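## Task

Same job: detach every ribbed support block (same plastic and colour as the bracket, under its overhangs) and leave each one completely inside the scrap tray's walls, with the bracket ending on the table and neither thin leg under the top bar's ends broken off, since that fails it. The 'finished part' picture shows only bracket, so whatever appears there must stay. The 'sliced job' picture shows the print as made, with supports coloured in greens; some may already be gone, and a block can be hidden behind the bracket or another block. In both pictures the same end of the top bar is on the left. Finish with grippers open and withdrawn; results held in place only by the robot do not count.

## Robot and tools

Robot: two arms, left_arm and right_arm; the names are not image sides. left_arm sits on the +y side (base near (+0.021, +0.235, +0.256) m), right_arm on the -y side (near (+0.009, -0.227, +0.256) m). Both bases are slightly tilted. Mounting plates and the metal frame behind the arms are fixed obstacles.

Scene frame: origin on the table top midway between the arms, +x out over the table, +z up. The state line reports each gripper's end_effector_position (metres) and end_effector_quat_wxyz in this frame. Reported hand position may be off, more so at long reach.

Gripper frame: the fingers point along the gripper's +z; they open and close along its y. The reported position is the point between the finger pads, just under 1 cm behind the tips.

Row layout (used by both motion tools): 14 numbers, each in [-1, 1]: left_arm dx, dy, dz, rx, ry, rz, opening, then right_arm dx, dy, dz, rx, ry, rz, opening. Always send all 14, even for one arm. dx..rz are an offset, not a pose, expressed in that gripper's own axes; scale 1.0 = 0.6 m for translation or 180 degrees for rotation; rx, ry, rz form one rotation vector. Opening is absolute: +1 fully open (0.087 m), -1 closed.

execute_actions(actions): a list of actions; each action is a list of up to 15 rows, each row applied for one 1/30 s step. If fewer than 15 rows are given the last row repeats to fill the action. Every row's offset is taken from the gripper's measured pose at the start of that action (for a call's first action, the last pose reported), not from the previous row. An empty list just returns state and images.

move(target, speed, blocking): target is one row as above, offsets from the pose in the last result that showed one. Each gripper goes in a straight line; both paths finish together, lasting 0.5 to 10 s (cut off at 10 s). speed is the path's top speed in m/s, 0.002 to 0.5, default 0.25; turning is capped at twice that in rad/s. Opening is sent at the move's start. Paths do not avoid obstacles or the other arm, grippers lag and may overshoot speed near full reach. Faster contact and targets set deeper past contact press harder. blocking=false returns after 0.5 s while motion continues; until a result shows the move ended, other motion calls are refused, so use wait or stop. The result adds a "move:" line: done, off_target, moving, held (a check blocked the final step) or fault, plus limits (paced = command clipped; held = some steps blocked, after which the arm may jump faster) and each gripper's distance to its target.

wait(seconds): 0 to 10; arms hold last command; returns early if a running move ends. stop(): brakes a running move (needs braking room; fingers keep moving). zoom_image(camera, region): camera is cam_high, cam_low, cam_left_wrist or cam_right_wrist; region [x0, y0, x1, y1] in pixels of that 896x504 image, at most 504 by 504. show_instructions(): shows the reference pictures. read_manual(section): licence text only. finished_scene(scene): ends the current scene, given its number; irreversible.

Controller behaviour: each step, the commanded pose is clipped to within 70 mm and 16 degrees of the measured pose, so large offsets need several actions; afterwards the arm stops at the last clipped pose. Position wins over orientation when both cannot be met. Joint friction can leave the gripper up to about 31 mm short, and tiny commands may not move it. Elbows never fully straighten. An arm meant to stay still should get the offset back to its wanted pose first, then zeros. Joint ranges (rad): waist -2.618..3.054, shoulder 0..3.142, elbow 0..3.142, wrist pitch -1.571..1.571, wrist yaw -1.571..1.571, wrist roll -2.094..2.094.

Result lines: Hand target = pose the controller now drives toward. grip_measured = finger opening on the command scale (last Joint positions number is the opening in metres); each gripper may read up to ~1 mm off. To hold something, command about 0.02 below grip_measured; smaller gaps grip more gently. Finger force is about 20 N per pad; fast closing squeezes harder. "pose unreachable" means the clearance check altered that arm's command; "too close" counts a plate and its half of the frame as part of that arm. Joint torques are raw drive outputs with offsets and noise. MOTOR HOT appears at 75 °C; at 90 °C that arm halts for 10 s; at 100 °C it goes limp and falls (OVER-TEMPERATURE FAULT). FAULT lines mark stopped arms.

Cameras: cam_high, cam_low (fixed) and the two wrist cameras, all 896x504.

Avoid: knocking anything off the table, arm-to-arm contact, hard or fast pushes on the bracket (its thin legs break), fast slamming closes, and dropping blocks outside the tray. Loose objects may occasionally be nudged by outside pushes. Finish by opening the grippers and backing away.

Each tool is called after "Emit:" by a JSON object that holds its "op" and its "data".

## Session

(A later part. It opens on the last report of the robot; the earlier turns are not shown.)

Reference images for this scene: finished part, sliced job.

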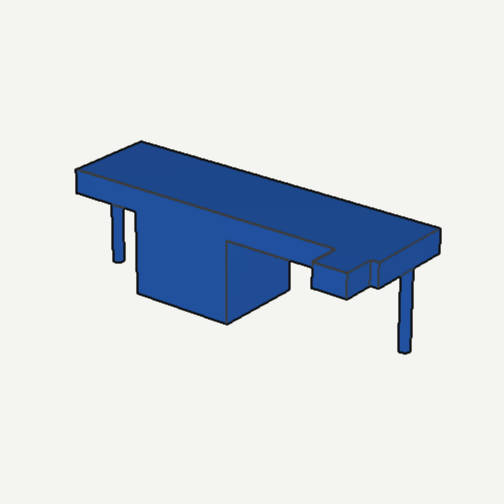

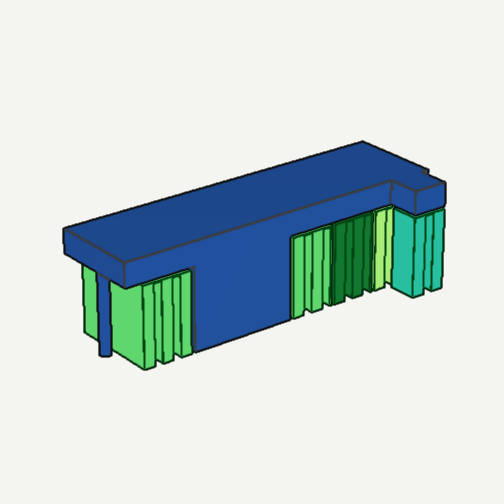

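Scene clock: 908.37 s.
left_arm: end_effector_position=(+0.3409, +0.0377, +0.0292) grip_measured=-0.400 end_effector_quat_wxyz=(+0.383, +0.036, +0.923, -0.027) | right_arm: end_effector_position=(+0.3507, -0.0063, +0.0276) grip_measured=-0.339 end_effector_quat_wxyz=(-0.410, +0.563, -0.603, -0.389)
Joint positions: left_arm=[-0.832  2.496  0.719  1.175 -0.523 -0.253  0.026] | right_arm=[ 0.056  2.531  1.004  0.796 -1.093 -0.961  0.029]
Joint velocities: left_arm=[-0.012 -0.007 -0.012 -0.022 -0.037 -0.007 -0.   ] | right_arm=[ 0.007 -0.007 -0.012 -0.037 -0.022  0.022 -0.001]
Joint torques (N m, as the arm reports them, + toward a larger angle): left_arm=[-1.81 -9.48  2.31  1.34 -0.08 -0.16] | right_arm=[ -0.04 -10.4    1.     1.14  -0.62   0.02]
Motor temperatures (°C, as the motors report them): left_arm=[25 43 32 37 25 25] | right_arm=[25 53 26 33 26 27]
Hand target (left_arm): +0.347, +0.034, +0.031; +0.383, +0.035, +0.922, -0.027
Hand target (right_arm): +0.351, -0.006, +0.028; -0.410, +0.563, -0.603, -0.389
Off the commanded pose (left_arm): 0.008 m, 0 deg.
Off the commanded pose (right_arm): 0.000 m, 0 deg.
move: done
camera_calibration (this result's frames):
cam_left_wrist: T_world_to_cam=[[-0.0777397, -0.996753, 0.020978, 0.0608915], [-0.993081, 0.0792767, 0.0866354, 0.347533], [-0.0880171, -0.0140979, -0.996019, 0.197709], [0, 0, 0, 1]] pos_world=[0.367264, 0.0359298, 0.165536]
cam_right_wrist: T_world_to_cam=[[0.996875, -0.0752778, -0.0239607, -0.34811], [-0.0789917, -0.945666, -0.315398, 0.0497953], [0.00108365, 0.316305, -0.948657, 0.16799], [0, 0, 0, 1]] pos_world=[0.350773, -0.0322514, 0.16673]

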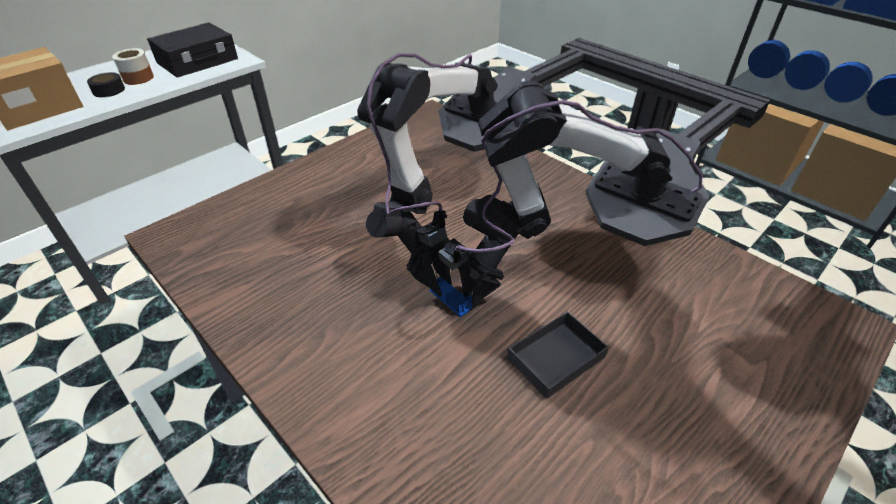

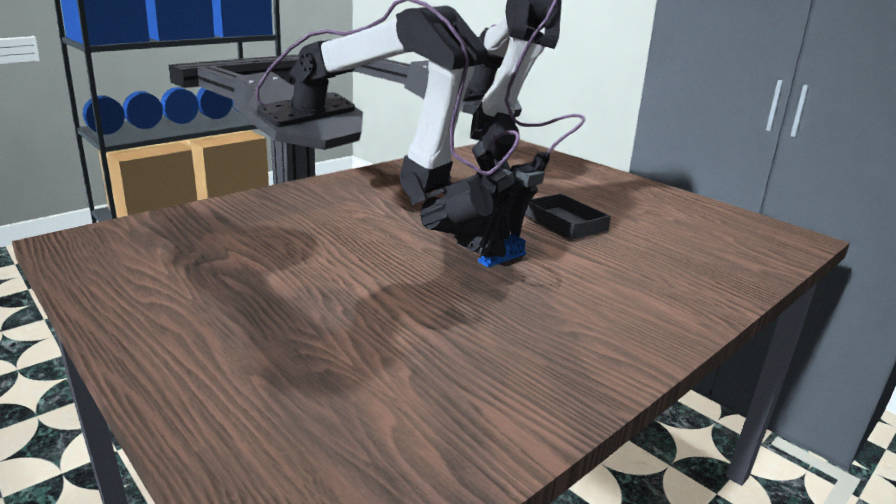

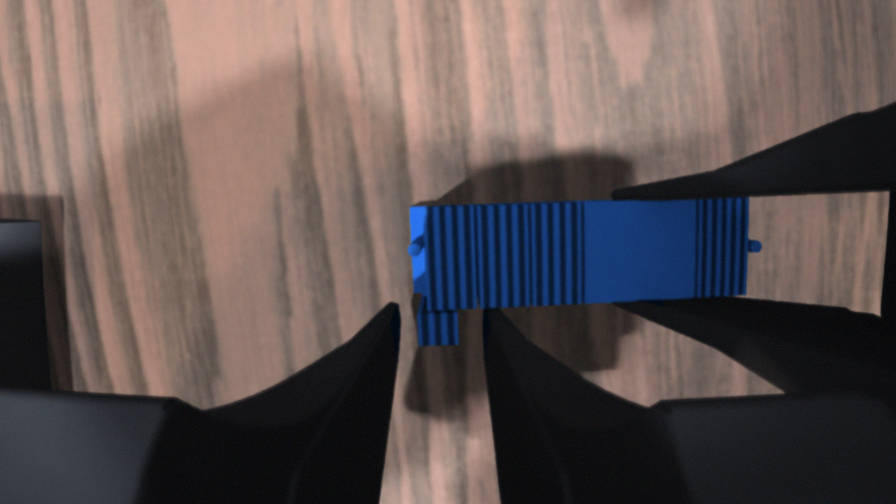

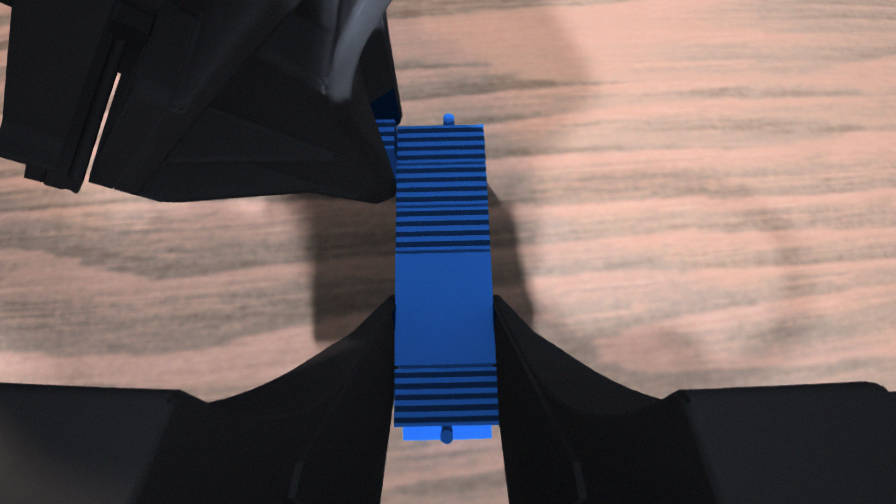

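Emit:
{"op": "execute_actions", "data": {"actions": [[[0,0.001,0,0,0,0,-0.46,0,0,0,0,0,0,-0.365],[0,0.001,0,0,0,0,-0.5,0,0,0,0,0,0,-0.365],[0,0.001,0,0,0,0,-0.54,0,0,0,0,0,0,-0.365],[0,0.001,0,0,0,0,-0.58,0,0,0,0,0,0,-0.365],[0,0.001,0,0,0,0,-0.62,0,0,0,0,0,0,-0.365],[0,0.001,0,0,0,0,-0.65,0,0,0,0,0,0,-0.365],[0,0.001,0,0,0,0,-0.68,0,0,0,0,0,0,-0.365],[0,0.001,0,0,0,0,-0.70,0,0,0,0,0,0,-0.365],[0,0.001,0,0,0,0,-0.71,0,0,0,0,0,0,-0.365],[0,0.001,0,0,0,0,-0.72,0,0,0,0,0,0,-0.365],[0,0.001,0,0,0,0,-0.73,0,0,0,0,0,0,-0.365],[0,0.001,0,0,0,0,-0.74,0,0,0,0,0,0,-0.365],[0,0.001,0,0,0,0,-0.75,0,0,0,0,0,0,-0.365],[0,0.001,0,0,0,0,-0.76,0,0,0,0,0,0,-0.365],[0,0.001,0,0,0,0,-0.77,0,0,0,0,0,0,-0.365]],[[0,0,0,0,0,0,-0.77,0,0,0,0,0,0,-0.365]]]}}

Scene clock: 916.20 s.
left_arm: end_effector_position=(+0.3407, +0.0382, +0.0290) grip_measured=-0.764 end_effector_quat_wxyz=(+0.382, +0.036, +0.923, -0.026) | right_arm: end_effector_position=(+0.3507, -0.0063, +0.0276) grip_measured=-0.339 end_effector_quat_wxyz=(-0.410, +0.563, -0.603, -0.389)
Joint positions: left_arm=[-0.832  2.496  0.719  1.173 -0.525 -0.253  0.01 ] | right_arm=[ 0.056  2.531  1.004  0.796 -1.093 -0.961  0.029]
Joint velocities: left_arm=[-0.002 -0.007  0.007 -0.051  0.022 -0.022 -0.   ] | right_arm=[ 0.007 -0.012  0.017  0.022 -0.007  0.037  0.   ]
Joint torques (N m, as the arm reports them, + toward a larger angle): left_arm=[-1.89 -8.5   0.52  1.6  -0.09 -0.16] | right_arm=[  0.05 -10.34   0.95   1.17  -0.62   0.02]
Motor temperatures (°C, as the motors report them): left_arm=[25 44 32 37 25 25] | right_arm=[25 53 26 33 26 27]
Hand target (left_arm): +0.341, +0.038, +0.029; +0.382, +0.036, +0.923, -0.026
Hand target (right_arm): +0.351, -0.006, +0.028; -0.410, +0.563, -0.603, -0.389
Off the commanded pose (left_arm): 0.000 m, 0 deg.
Off the commanded pose (right_arm): 0.000 m, 0 deg.
camera_calibration (this result's frames):
cam_left_wrist: T_world_to_cam=[[-0.076822, -0.99687, 0.0186967, 0.0611232], [-0.99307, 0.0781751, 0.0877559, 0.347293], [-0.0889428, -0.0118255, -0.995967, 0.197711], [0, 0, 0, 1]] pos_world=[0.367167, 0.0361202, 0.165293]
cam_right_wrist: T_world_to_cam=[[0.996875, -0.0752778, -0.0239607, -0.34811], [-0.0789917, -0.945666, -0.315398, 0.0497953], [0.00108365, 0.316305, -0.948657, 0.16799], [0, 0, 0, 1]] pos_world=[0.350773, -0.0322514, 0.16673]

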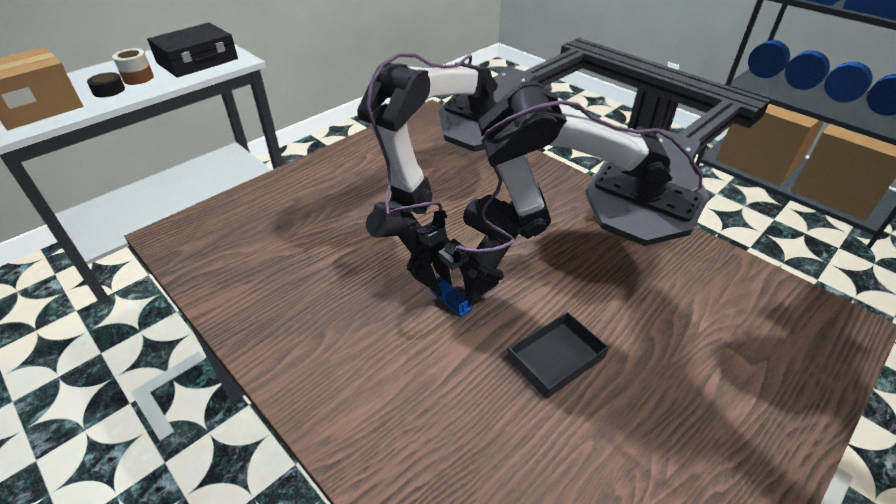

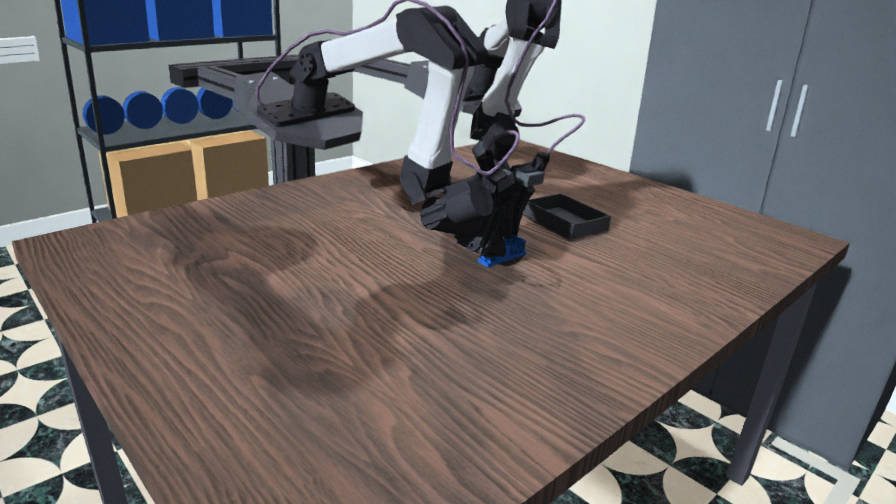

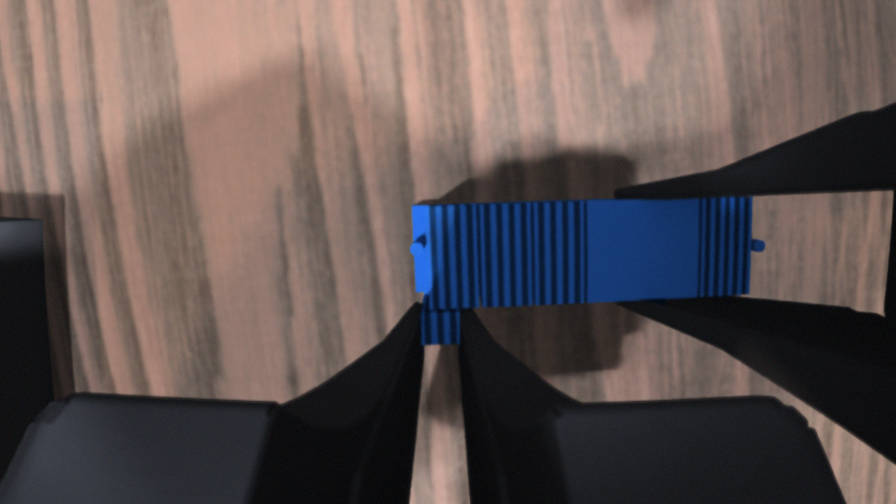

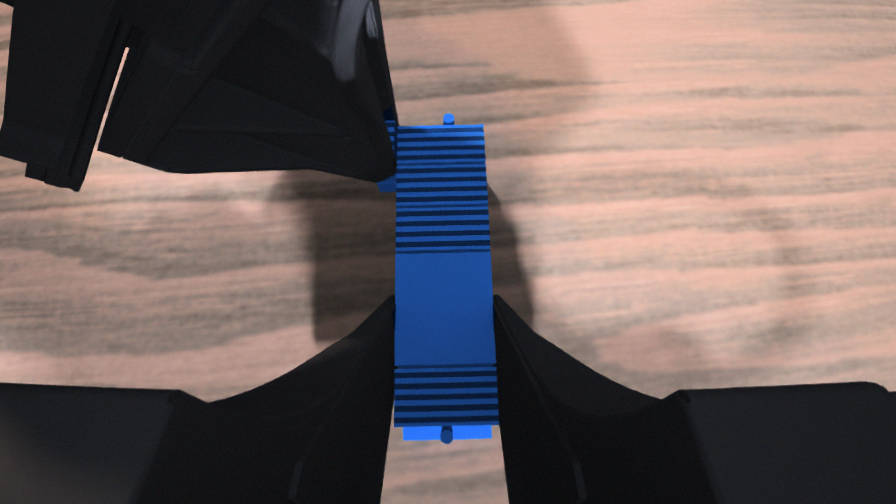

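Emit:
{"op": "execute_actions", "data": {"actions": [[[0,0,0,0,0,0,-0.78,0,0,0,0,0,0,-0.365],[0,0,0,0,0,0,-0.79,0,0,0,0,0,0,-0.365]],[[0.001,0.001,0.003,0,0,0,-0.79,0,0,0,0,0,0,-0.365],[0.002,0.002,0.006,0,0,0,-0.79,0,0,0,0,0,0,-0.365],[0.003,0.003,0.009,0,0,0,-0.79,0,0,0,0,0,0,-0.365],[0.004,0.004,0.012,0,0,0,-0.79,0,0,0,0,0,0,-0.365],[0.005,0.005,0.015,0,0,0,-0.79,0,0,0,0,0,0,-0.365],[0.006,0.006,0.018,0,0,0,-0.79,0,0,0,0,0,0,-0.365],[0.0074,0.0072,0.0207,0,0,0,-0.79,0,0,0,0,0,0,-0.365]]]}}

Scene clock: 997.60 s.
left_arm: end_effector_position=(+0.3438, +0.0387, +0.0287) grip_measured=-0.764 end_effector_quat_wxyz=(+0.387, +0.036, +0.921, -0.031) | right_arm: end_effector_position=(+0.3528, -0.0063, +0.0280) grip_measured=-0.339 end_effector_quat_wxyz=(+0.414, -0.564, +0.602, +0.385)
Joint positions: left_arm=[-0.822  2.504  0.719  1.199 -0.51  -0.243  0.01 ] | right_arm=[ 0.056  2.531  1.004  0.806 -1.089 -0.961  0.029]
Joint velocities: left_arm=[-0.002  0.002  0.017  0.081  0.037  0.066  0.   ] | right_arm=[-0.002 -0.007  0.002 -0.051  0.051  0.022  0.001]
Joint torques (N m, as the arm reports them, + toward a larger angle): left_arm=[ 0.06 -5.8   3.27  1.59  0.01 -0.11] | right_arm=[ -0.03 -10.39   1.05   1.03  -0.71   0.04]
Motor temperatures (°C, as the motors report them): left_arm=[25 46 31 38 25 25] | right_arm=[25 53 26 33 26 27]
Hand target (left_arm): +0.346, +0.042, +0.017; +0.382, +0.036, +0.923, -0.026
Hand target (right_arm): +0.351, -0.006, +0.028; -0.411, +0.563, -0.603, -0.389
Off the commanded pose (left_arm): 0.013 m, 1 deg.
Off the commanded pose (right_arm): 0.002 m, 1 deg.
camera_calibration (this result's frames):
cam_left_wrist: T_world_to_cam=[[-0.0808497, -0.996337, 0.0278638, 0.062981], [-0.99359, 0.0827796, 0.0769793, 0.350637], [-0.0790039, -0.0214614, -0.996643, 0.194741], [0, 0, 0, 1]] pos_world=[0.368867, 0.0379041, 0.165341]
cam_right_wrist: T_world_to_cam=[[0.996881, -0.0778763, -0.0127921, -0.350605], [-0.0779349, -0.945891, -0.314985, 0.0496435], [0.0124299, 0.315, -0.94901, 0.16431], [0, 0, 0, 1]] pos_world=[0.351338, -0.0321041, 0.167084]

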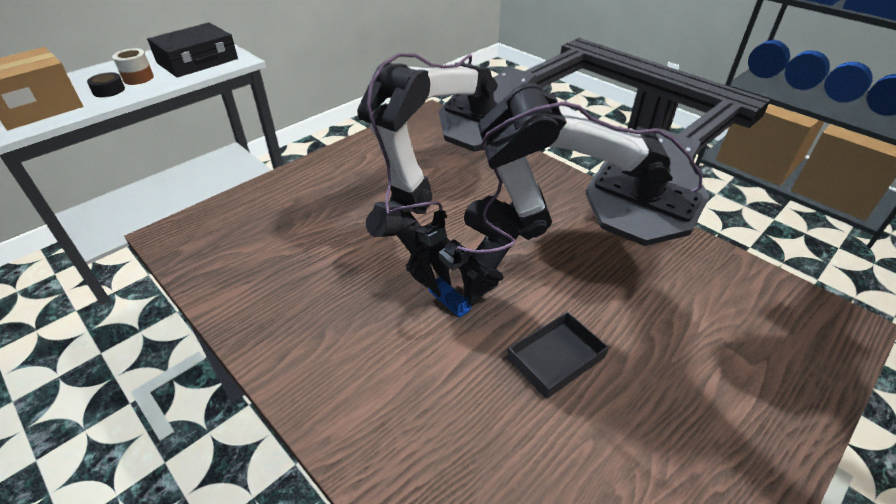

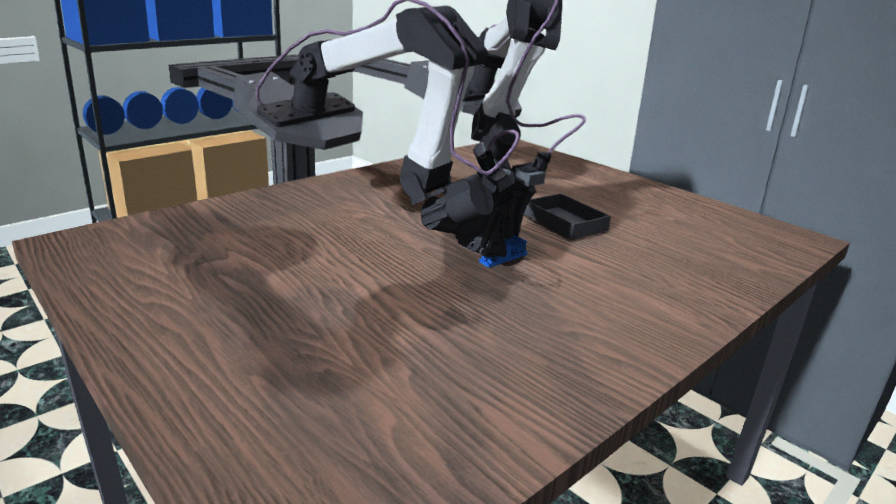

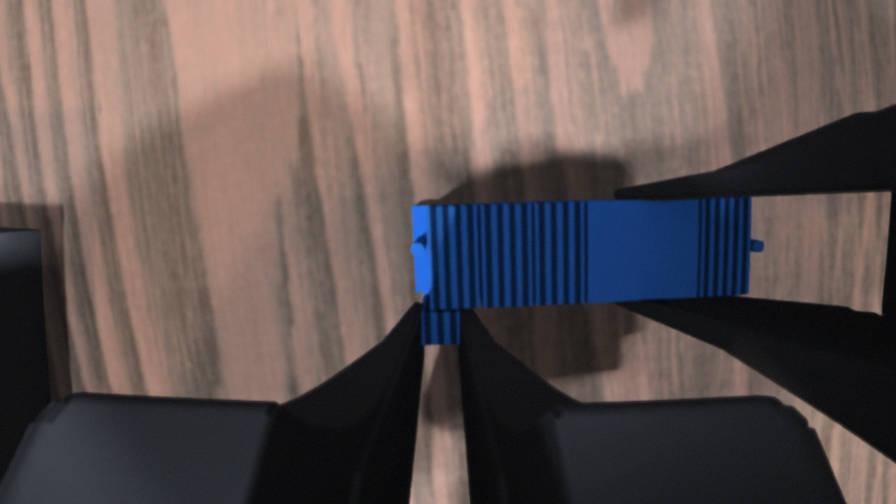

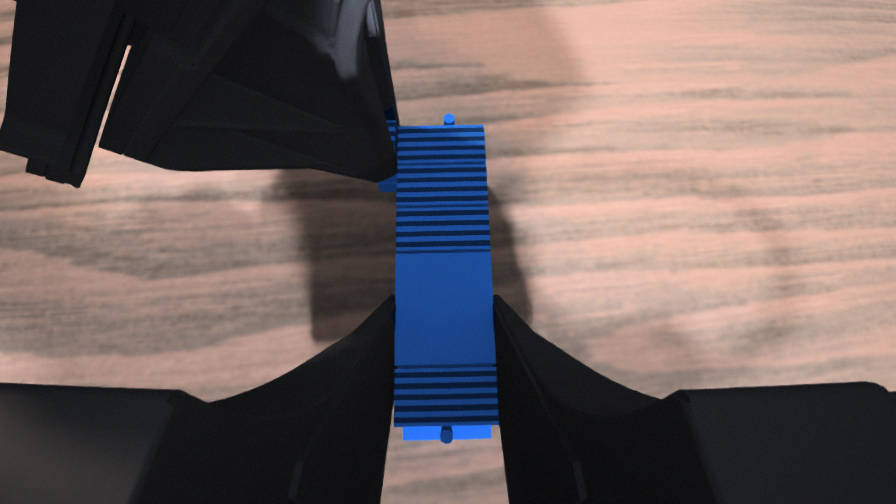

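Emit:
{"op": "zoom_image", "data": {"camera": "cam_right_wrist", "region": [250, 60, 530, 260]}}

Region (250, 60, 530, 260) of cam_right_wrist's 896x504 image, scaled by 1.800, with more detail than that image has; it fills the top 360 rows of this view, and the rest is white.

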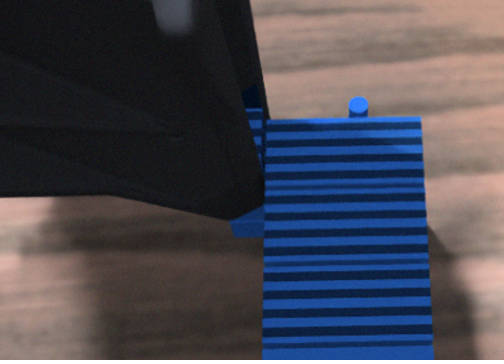

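Emit:
{"op": "execute_actions", "data": {"actions": [[[0,0,0,0,0,0,-0.79,0,0,0,0,0,0,-0.365],[0,0,0,0,0,0,-0.79,0,0,0,0,0,0,-0.365],[0,0,0,0,0,0,-0.79,0,0,0,0,0,0,-0.365],[0,0,0,0,0,0,-0.79,0,0,0,0,0,0,-0.365],[0,0,0,0,0,0,-0.79,0,0,0,0,0,0,-0.365],[0,0,0,0,0,0,-0.79,0,0,0,0,0,0,-0.33],[0,0,0,0,0,0,-0.79,0,0,0,0,0,0,-0.3],[0,0,0,0,0,0,-0.79,0,0,0,0,0,0,-0.25],[0,0,0,0,0,0,-0.79,0,0,0,0,0,0,-0.2],[0,0,0,0,0,0,-0.79,0,0,0,0,0,0,-0.15],[0,0,0,0,0,0,-0.79,0,0,0,0,0,0,-0.1]]]}}

Emit:
{"op": "move", "data": {"target": [0,0,0,0,0,0,-0.79,-0.1366,-0.0062,-0.169,0,0,0,-0.1], "speed": 0.12}}

Scene clock: 1047.13 s.
left_arm: end_effector_position=(+0.3440, +0.0386, +0.0288) grip_measured=-0.764 end_effector_quat_wxyz=(+0.388, +0.036, +0.921, -0.031) | right_arm: end_effector_position=(+0.3534, -0.0063, +0.0281) grip_measured=-0.100 end_effector_quat_wxyz=(+0.415, -0.565, +0.602, +0.384)
Joint positions: left_arm=[-0.822  2.505  0.719  1.201 -0.51  -0.241  0.01 ] | right_arm=[ 0.056  2.531  1.004  0.809 -1.088 -0.961  0.039]
Joint velocities: left_arm=[-0.017  0.022  0.002 -0.007 -0.022 -0.022  0.001] | right_arm=[ 0.007  0.007  0.017 -0.022 -0.007 -0.095  0.001]
Joint torques (N m, as the arm reports them, + toward a larger angle): left_arm=[-2.05 -8.45  0.36  1.58 -0.06 -0.19] | right_arm=[ -0.05 -10.4    0.97   1.13  -0.65   0.02]
Motor temperatures (°C, as the motors report them): left_arm=[25 42 31 38 25 25] | right_arm=[25 54 25 32 26 27]
Hand target (left_arm): +0.344, +0.039, +0.029; +0.387, +0.036, +0.921, -0.031
Hand target (right_arm): +0.353, -0.006, +0.028; -0.414, +0.564, -0.602, -0.385
Off the commanded pose (left_arm): 0.000 m, 0 deg.
Off the commanded pose (right_arm): 0.001 m, 0 deg.
camera_calibration (this result's frames):
cam_left_wrist: T_world_to_cam=[[-0.0818097, -0.996255, 0.0279889, 0.0631864], [-0.993631, 0.0837134, 0.0754316, 0.350874], [-0.0774922, -0.0216396, -0.996758, 0.194347], [0, 0, 0, 1]] pos_world=[0.368869, 0.0377825, 0.165482]
cam_right_wrist: T_world_to_cam=[[0.996873, -0.0783731, -0.0100624, -0.351195], [-0.077545, -0.945884, -0.315104, 0.0496012], [0.0151778, 0.314899, -0.949004, 0.163442], [0, 0, 0, 1]] pos_world=[0.351462, -0.032075, 0.167203]

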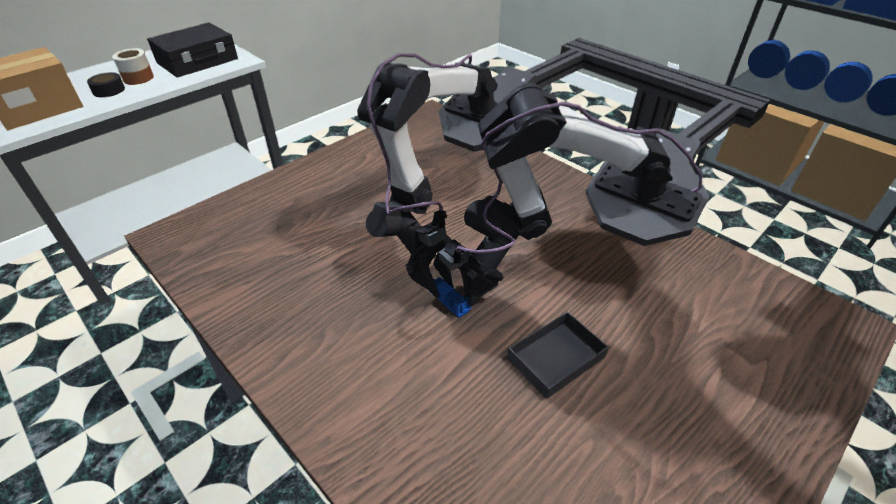

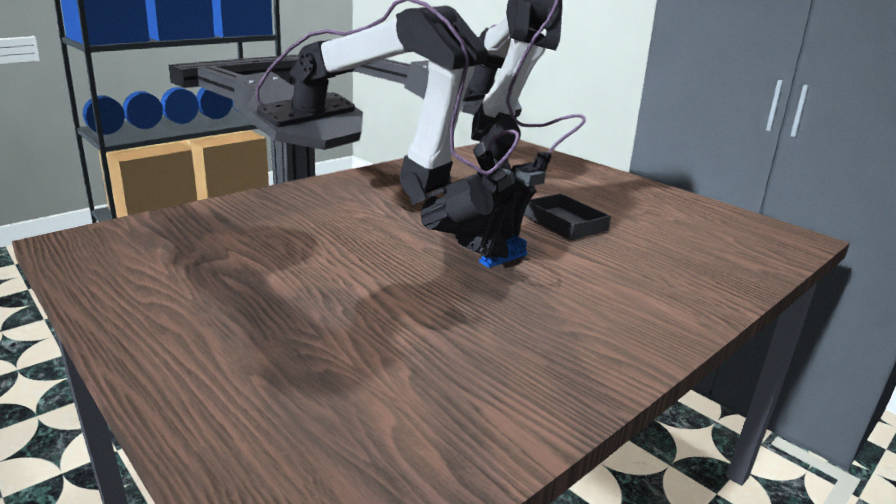

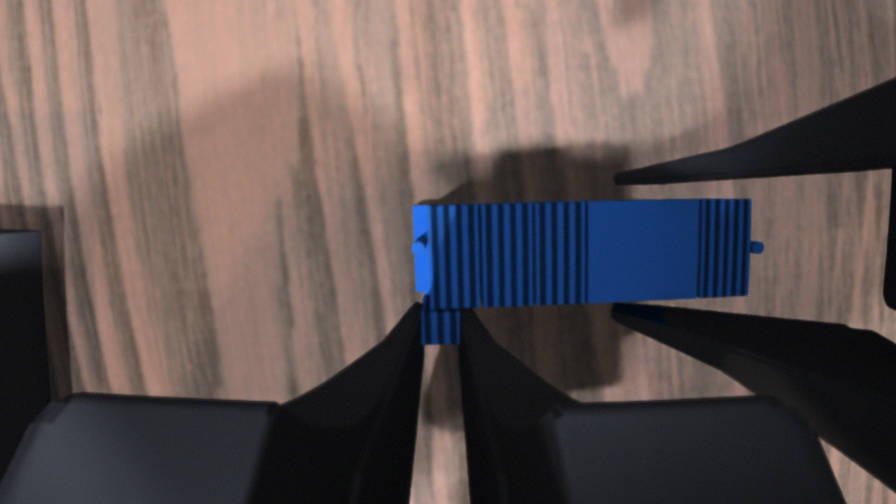

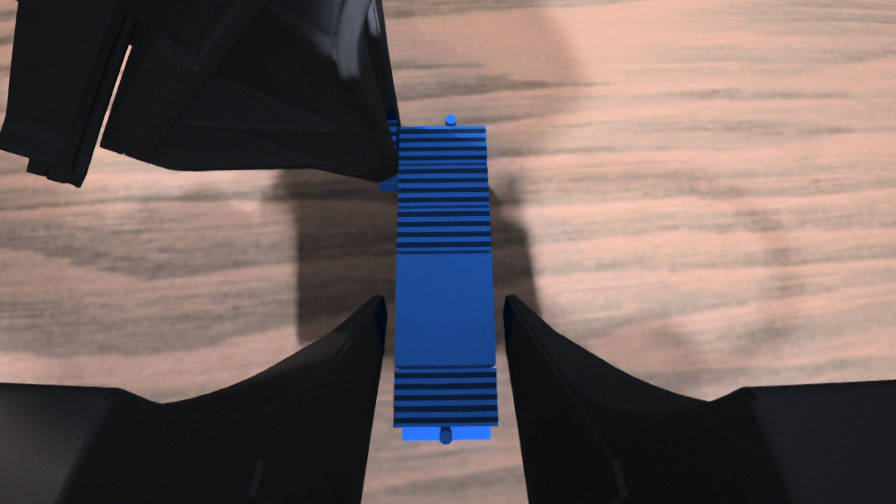

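Scene clock: 1049.00 s.
left_arm: end_effector_position=(+0.3442, +0.0385, +0.0290) grip_measured=-0.764 end_effector_quat_wxyz=(+0.388, +0.036, +0.920, -0.032) | right_arm: end_effector_position=(+0.3497, -0.0682, +0.1404) grip_measured=-0.100 end_effector_quat_wxyz=(-0.414, +0.567, -0.599, -0.384)
Joint positions: left_arm=[-0.822  2.505  0.719  1.202 -0.51  -0.241  0.01 ] | right_arm=[-0.121  2.035  0.837  0.166 -1.205 -1.308  0.039]
Joint velocities: left_arm=[-0.017 -0.002  0.022  0.051  0.037  0.007  0.001] | right_arm=[-0.012 -0.012  0.002  0.022 -0.007 -0.051 -0.   ]
Joint torques (N m, as the arm reports them, + toward a larger angle): left_arm=[-1.91 -8.5   0.42  1.61 -0.06 -0.19] | right_arm=[-1.44 -9.57  2.78  0.57 -0.76 -0.05]
Motor temperatures (°C, as the motors report them): left_arm=[25 42 31 38 25 25] | right_arm=[25 54 26 32 26 27]
Hand target (left_arm): +0.344, +0.039, +0.029; +0.388, +0.036, +0.921, -0.031
Hand target (right_arm): +0.349, -0.072, +0.141; -0.414, +0.565, -0.602, -0.384
Off the commanded pose (left_arm): 0.000 m, 0 deg.
Off the commanded pose (right_arm): 0.004 m, 0 deg.
move: done
camera_calibration (this result's frames):
cam_left_wrist: T_world_to_cam=[[-0.081589, -0.996257, 0.0285639, 0.0630069], [-0.99372, 0.0835165, 0.0744752, 0.351132], [-0.0765819, -0.0223082, -0.996814, 0.194229], [0, 0, 0, 1]] pos_world=[0.368942, 0.0377787, 0.16566]
cam_right_wrist: T_world_to_cam=[[0.997399, -0.0716893, -0.00750497, -0.351348], [-0.0704025, -0.946538, -0.314815, 0.0235701], [0.0154651, 0.314525, -0.949123, 0.289502], [0, 0, 0, 1]] pos_world=[0.347616, -0.0939335, 0.279557]

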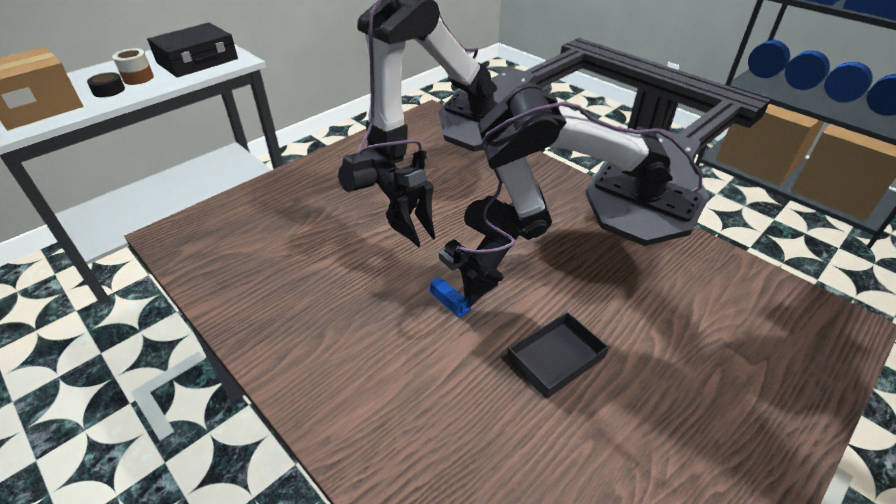

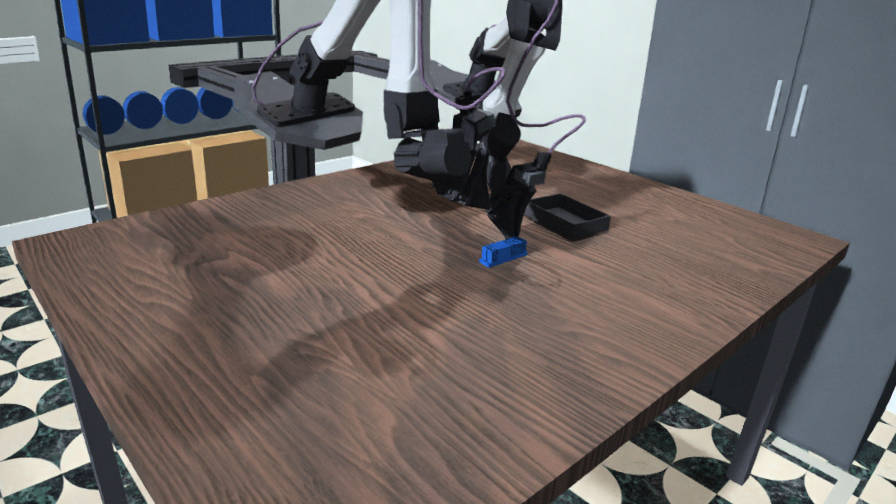

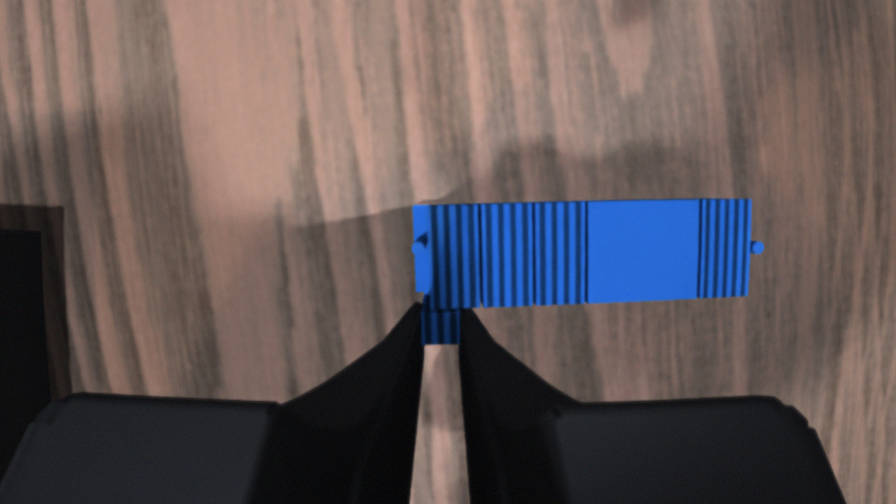

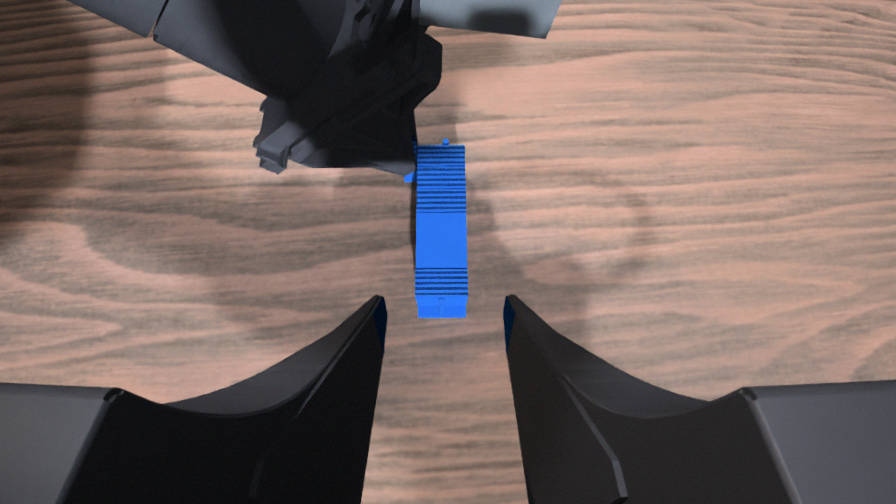

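Emit:
{"op": "move", "data": {"target": [0,0,0,0,0,0,-0.79,0,0,0,0.2835,0.3056,0.4185,-0.1], "speed": 0.35}}

Scene clock: 1069.00 s.
left_arm: end_effector_position=(+0.3442, +0.0385, +0.0290) grip_measured=-0.764 end_effector_quat_wxyz=(+0.388, +0.036, +0.920, -0.032) | right_arm: end_effector_position=(+0.3501, -0.0720, +0.1439) grip_measured=-0.100 end_effector_quat_wxyz=(+0.013, +0.006, +1.000, +0.004)
Joint positions: left_arm=[-0.822  2.505  0.719  1.202 -0.51  -0.241  0.01 ] | right_arm=[ 0.261  1.993  1.29  -0.57   0.092  0.407  0.039]
Joint velocities: left_arm=[ 0.012 -0.007  0.007 -0.051 -0.051  0.037 -0.   ] | right_arm=[ 0.002 -0.007  0.002 -0.037 -0.007 -0.051 -0.001]
Joint torques (N m, as the arm reports them, + toward a larger angle): left_arm=[-1.94 -8.46  0.45  1.59 -0.06 -0.18] | right_arm=[ 1.44 -9.73  7.15  0.26  0.03  0.08]
Motor temperatures (°C, as the motors report them): left_arm=[25 44 31 38 25 25] | right_arm=[25 53 26 32 26 27]
Hand target (left_arm): +0.344, +0.038, +0.029; +0.388, +0.036, +0.920, -0.032
Hand target (right_arm): +0.350, -0.068, +0.142; +0.010, +0.004, +1.000, -0.000
Off the commanded pose (left_arm): 0.000 m, 0 deg.
Off the commanded pose (right_arm): 0.005 m, 2 deg.
move: done
camera_calibration (this result's frames):
cam_left_wrist: T_world_to_cam=[[-0.081589, -0.996257, 0.0285639, 0.0630069], [-0.99372, 0.0835165, 0.0744752, 0.351132], [-0.0765819, -0.0223082, -0.996814, 0.194229], [0, 0, 0, 1]] pos_world=[0.368942, 0.0377787, 0.16566]
cam_right_wrist: T_world_to_cam=[[-0.0307853, -0.999517, -0.00427126, -0.059254], [-0.657126, 0.0170193, 0.753588, 0.142188], [-0.753152, 0.0260062, -0.657333, 0.500287], [0, 0, 0, 1]] pos_world=[0.468403, -0.0746559, 0.22145]

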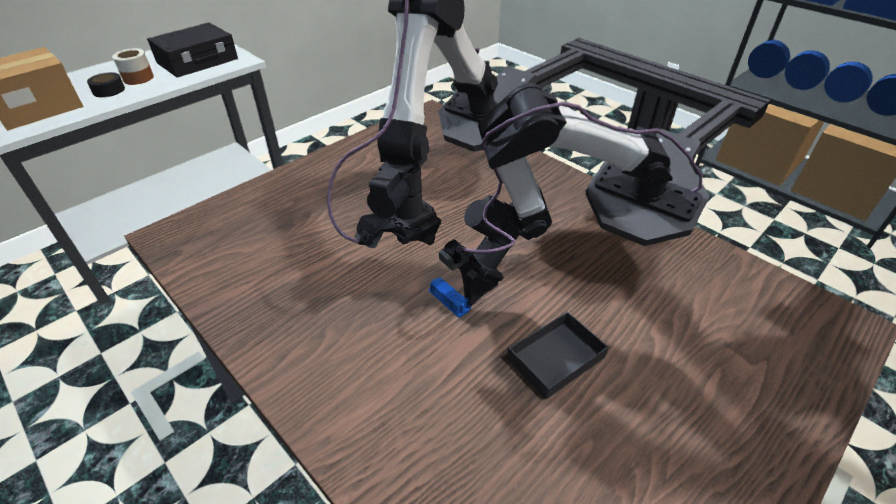

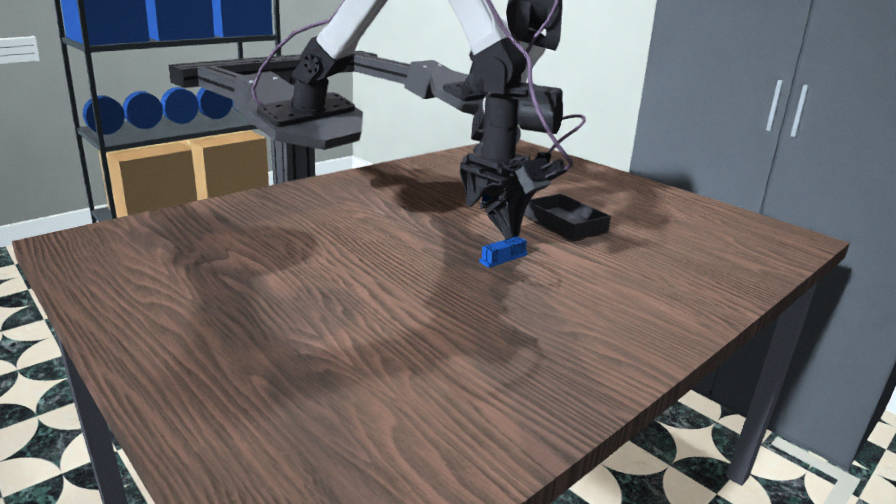

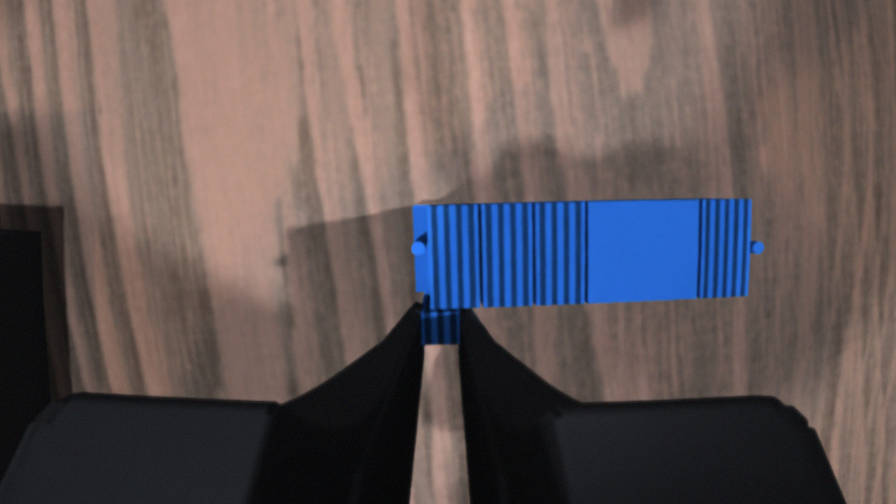

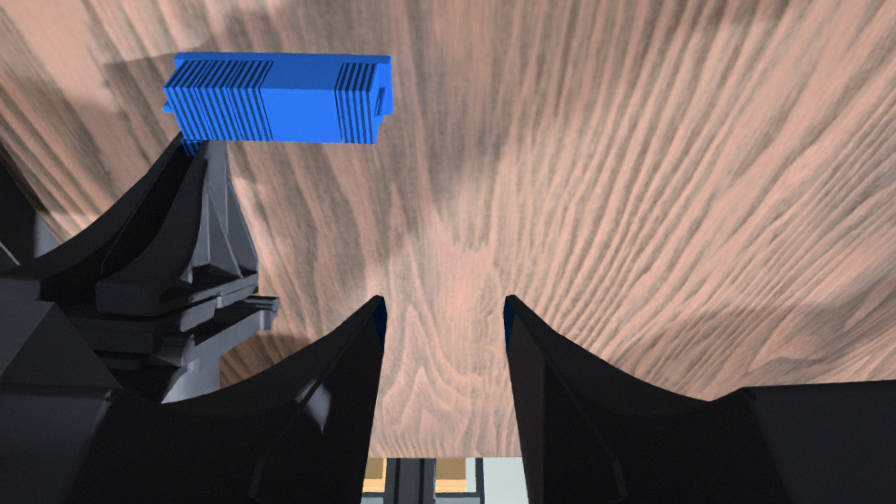

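Emit:
{"op": "move", "data": {"target": [0,0,0,0,0,0,-0.79,0,0.087,0.1157,0.0078,0.0051,0.4372,-0.1], "speed": 0.3}}

Scene clock: 1081.57 s.
left_arm: end_effector_position=(+0.3442, +0.0385, +0.0290) grip_measured=-0.764 end_effector_quat_wxyz=(+0.388, +0.036, +0.920, -0.032) | right_arm: end_effector_position=(+0.3667, -0.0182, +0.0842) grip_measured=-0.100 end_effector_quat_wxyz=(+0.006, +0.640, +0.769, +0.014)
Joint positions: left_arm=[-0.822  2.505  0.719  1.202 -0.51  -0.241  0.01 ] | right_arm=[ 0.293  2.141  1.227 -0.359  0.096  1.816  0.039]
Joint velocities: left_arm=[-0.002  0.002  0.007  0.037 -0.051  0.037  0.   ] | right_arm=[-0.002 -0.002 -0.027 -0.081 -0.037 -0.037 -0.   ]
Joint torques (N m, as the arm reports them, + toward a larger angle): left_arm=[-1.98 -8.49  0.47  1.62 -0.09 -0.17] | right_arm=[ 1.71 -9.89  2.13  0.39  0.1   0.09]
Motor temperatures (°C, as the motors report them): left_arm=[25 45 30 39 25 25] | right_arm=[25 52 27 31 26 27]
Hand target (left_arm): +0.344, +0.038, +0.029; +0.388, +0.036, +0.920, -0.032
Hand target (right_arm): +0.353, -0.020, +0.075; +0.001, +0.638, +0.770, -0.000
Off the commanded pose (left_arm): 0.000 m, 0 deg.
Off the commanded pose (right_arm): 0.017 m, 2 deg.
move: off_target (right_arm)
camera_calibration (this result's frames):
cam_left_wrist: T_world_to_cam=[[-0.081589, -0.996257, 0.0285639, 0.0630069], [-0.99372, 0.0835165, 0.0744752, 0.351132], [-0.0765819, -0.0223082, -0.996814, 0.194229], [0, 0, 0, 1]] pos_world=[0.368942, 0.0377787, 0.16566]
cam_right_wrist: T_world_to_cam=[[-0.986457, -0.162032, -0.0254602, 0.362174], [-0.121625, 0.61847, 0.776339, 0.00979868], [-0.110045, 0.768921, -0.629802, 0.247578], [0, 0, 0, 1]] pos_world=[0.385706, -0.137744, 0.157539]

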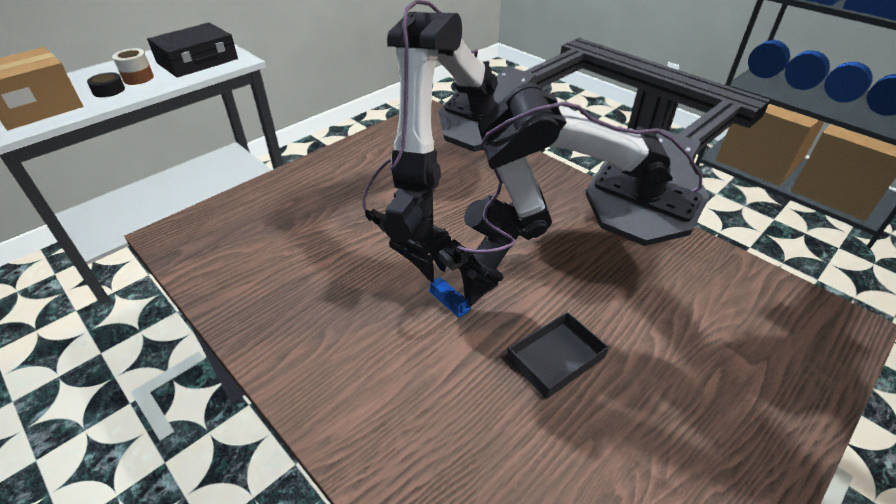

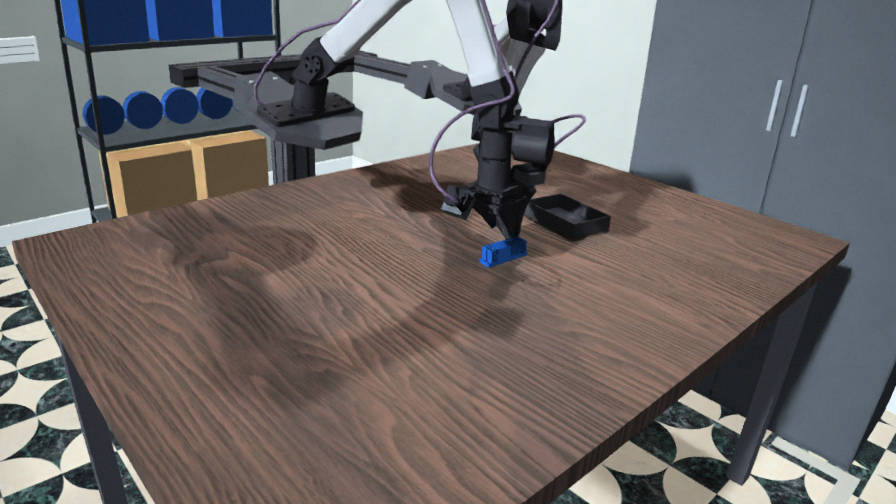

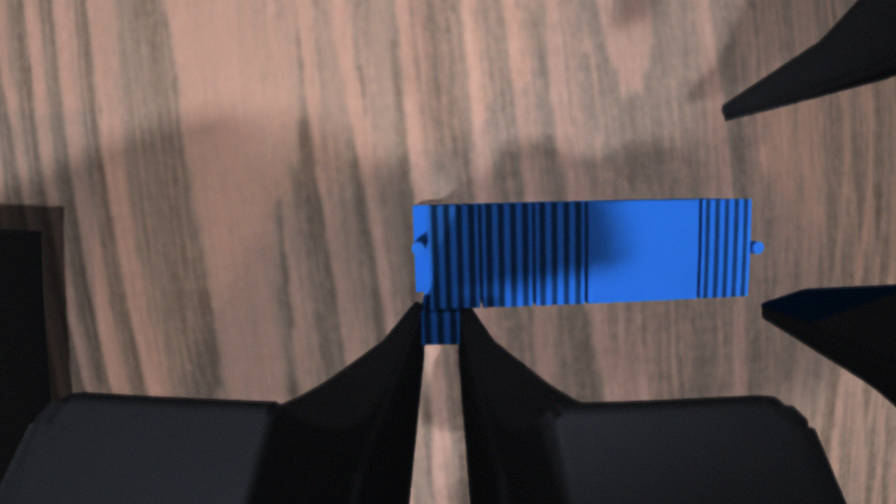

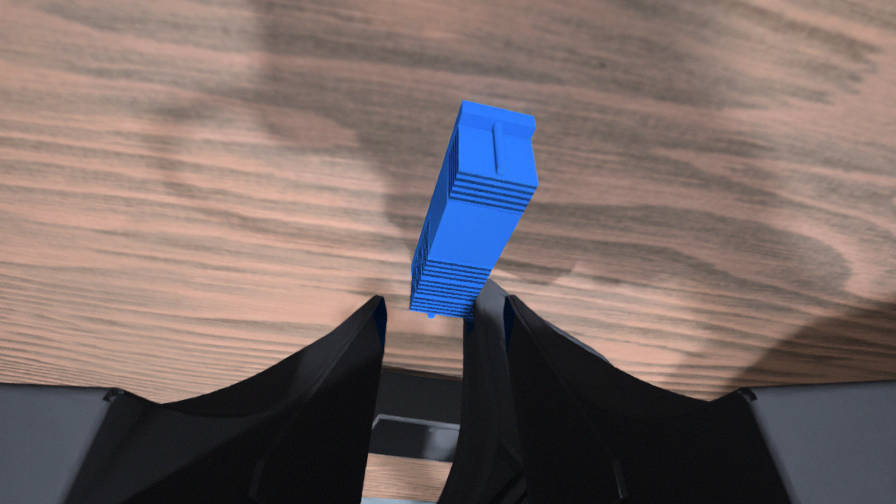

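Emit:
{"op": "zoom_image", "data": {"camera": "cam_right_wrist", "region": [380, 80, 580, 340]}}

Region (380, 80, 580, 340) of cam_right_wrist's 896x504 image, scaled by 1.938, with more detail than that image has; it fills the left 388 columns of this view, and the rest is white.

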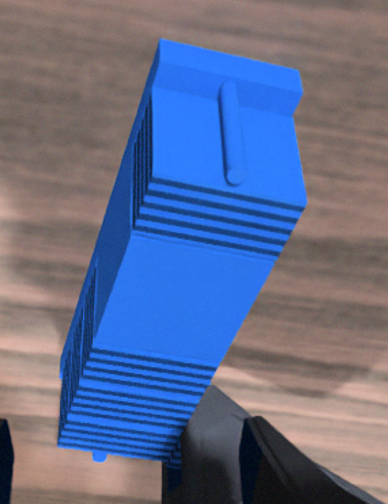

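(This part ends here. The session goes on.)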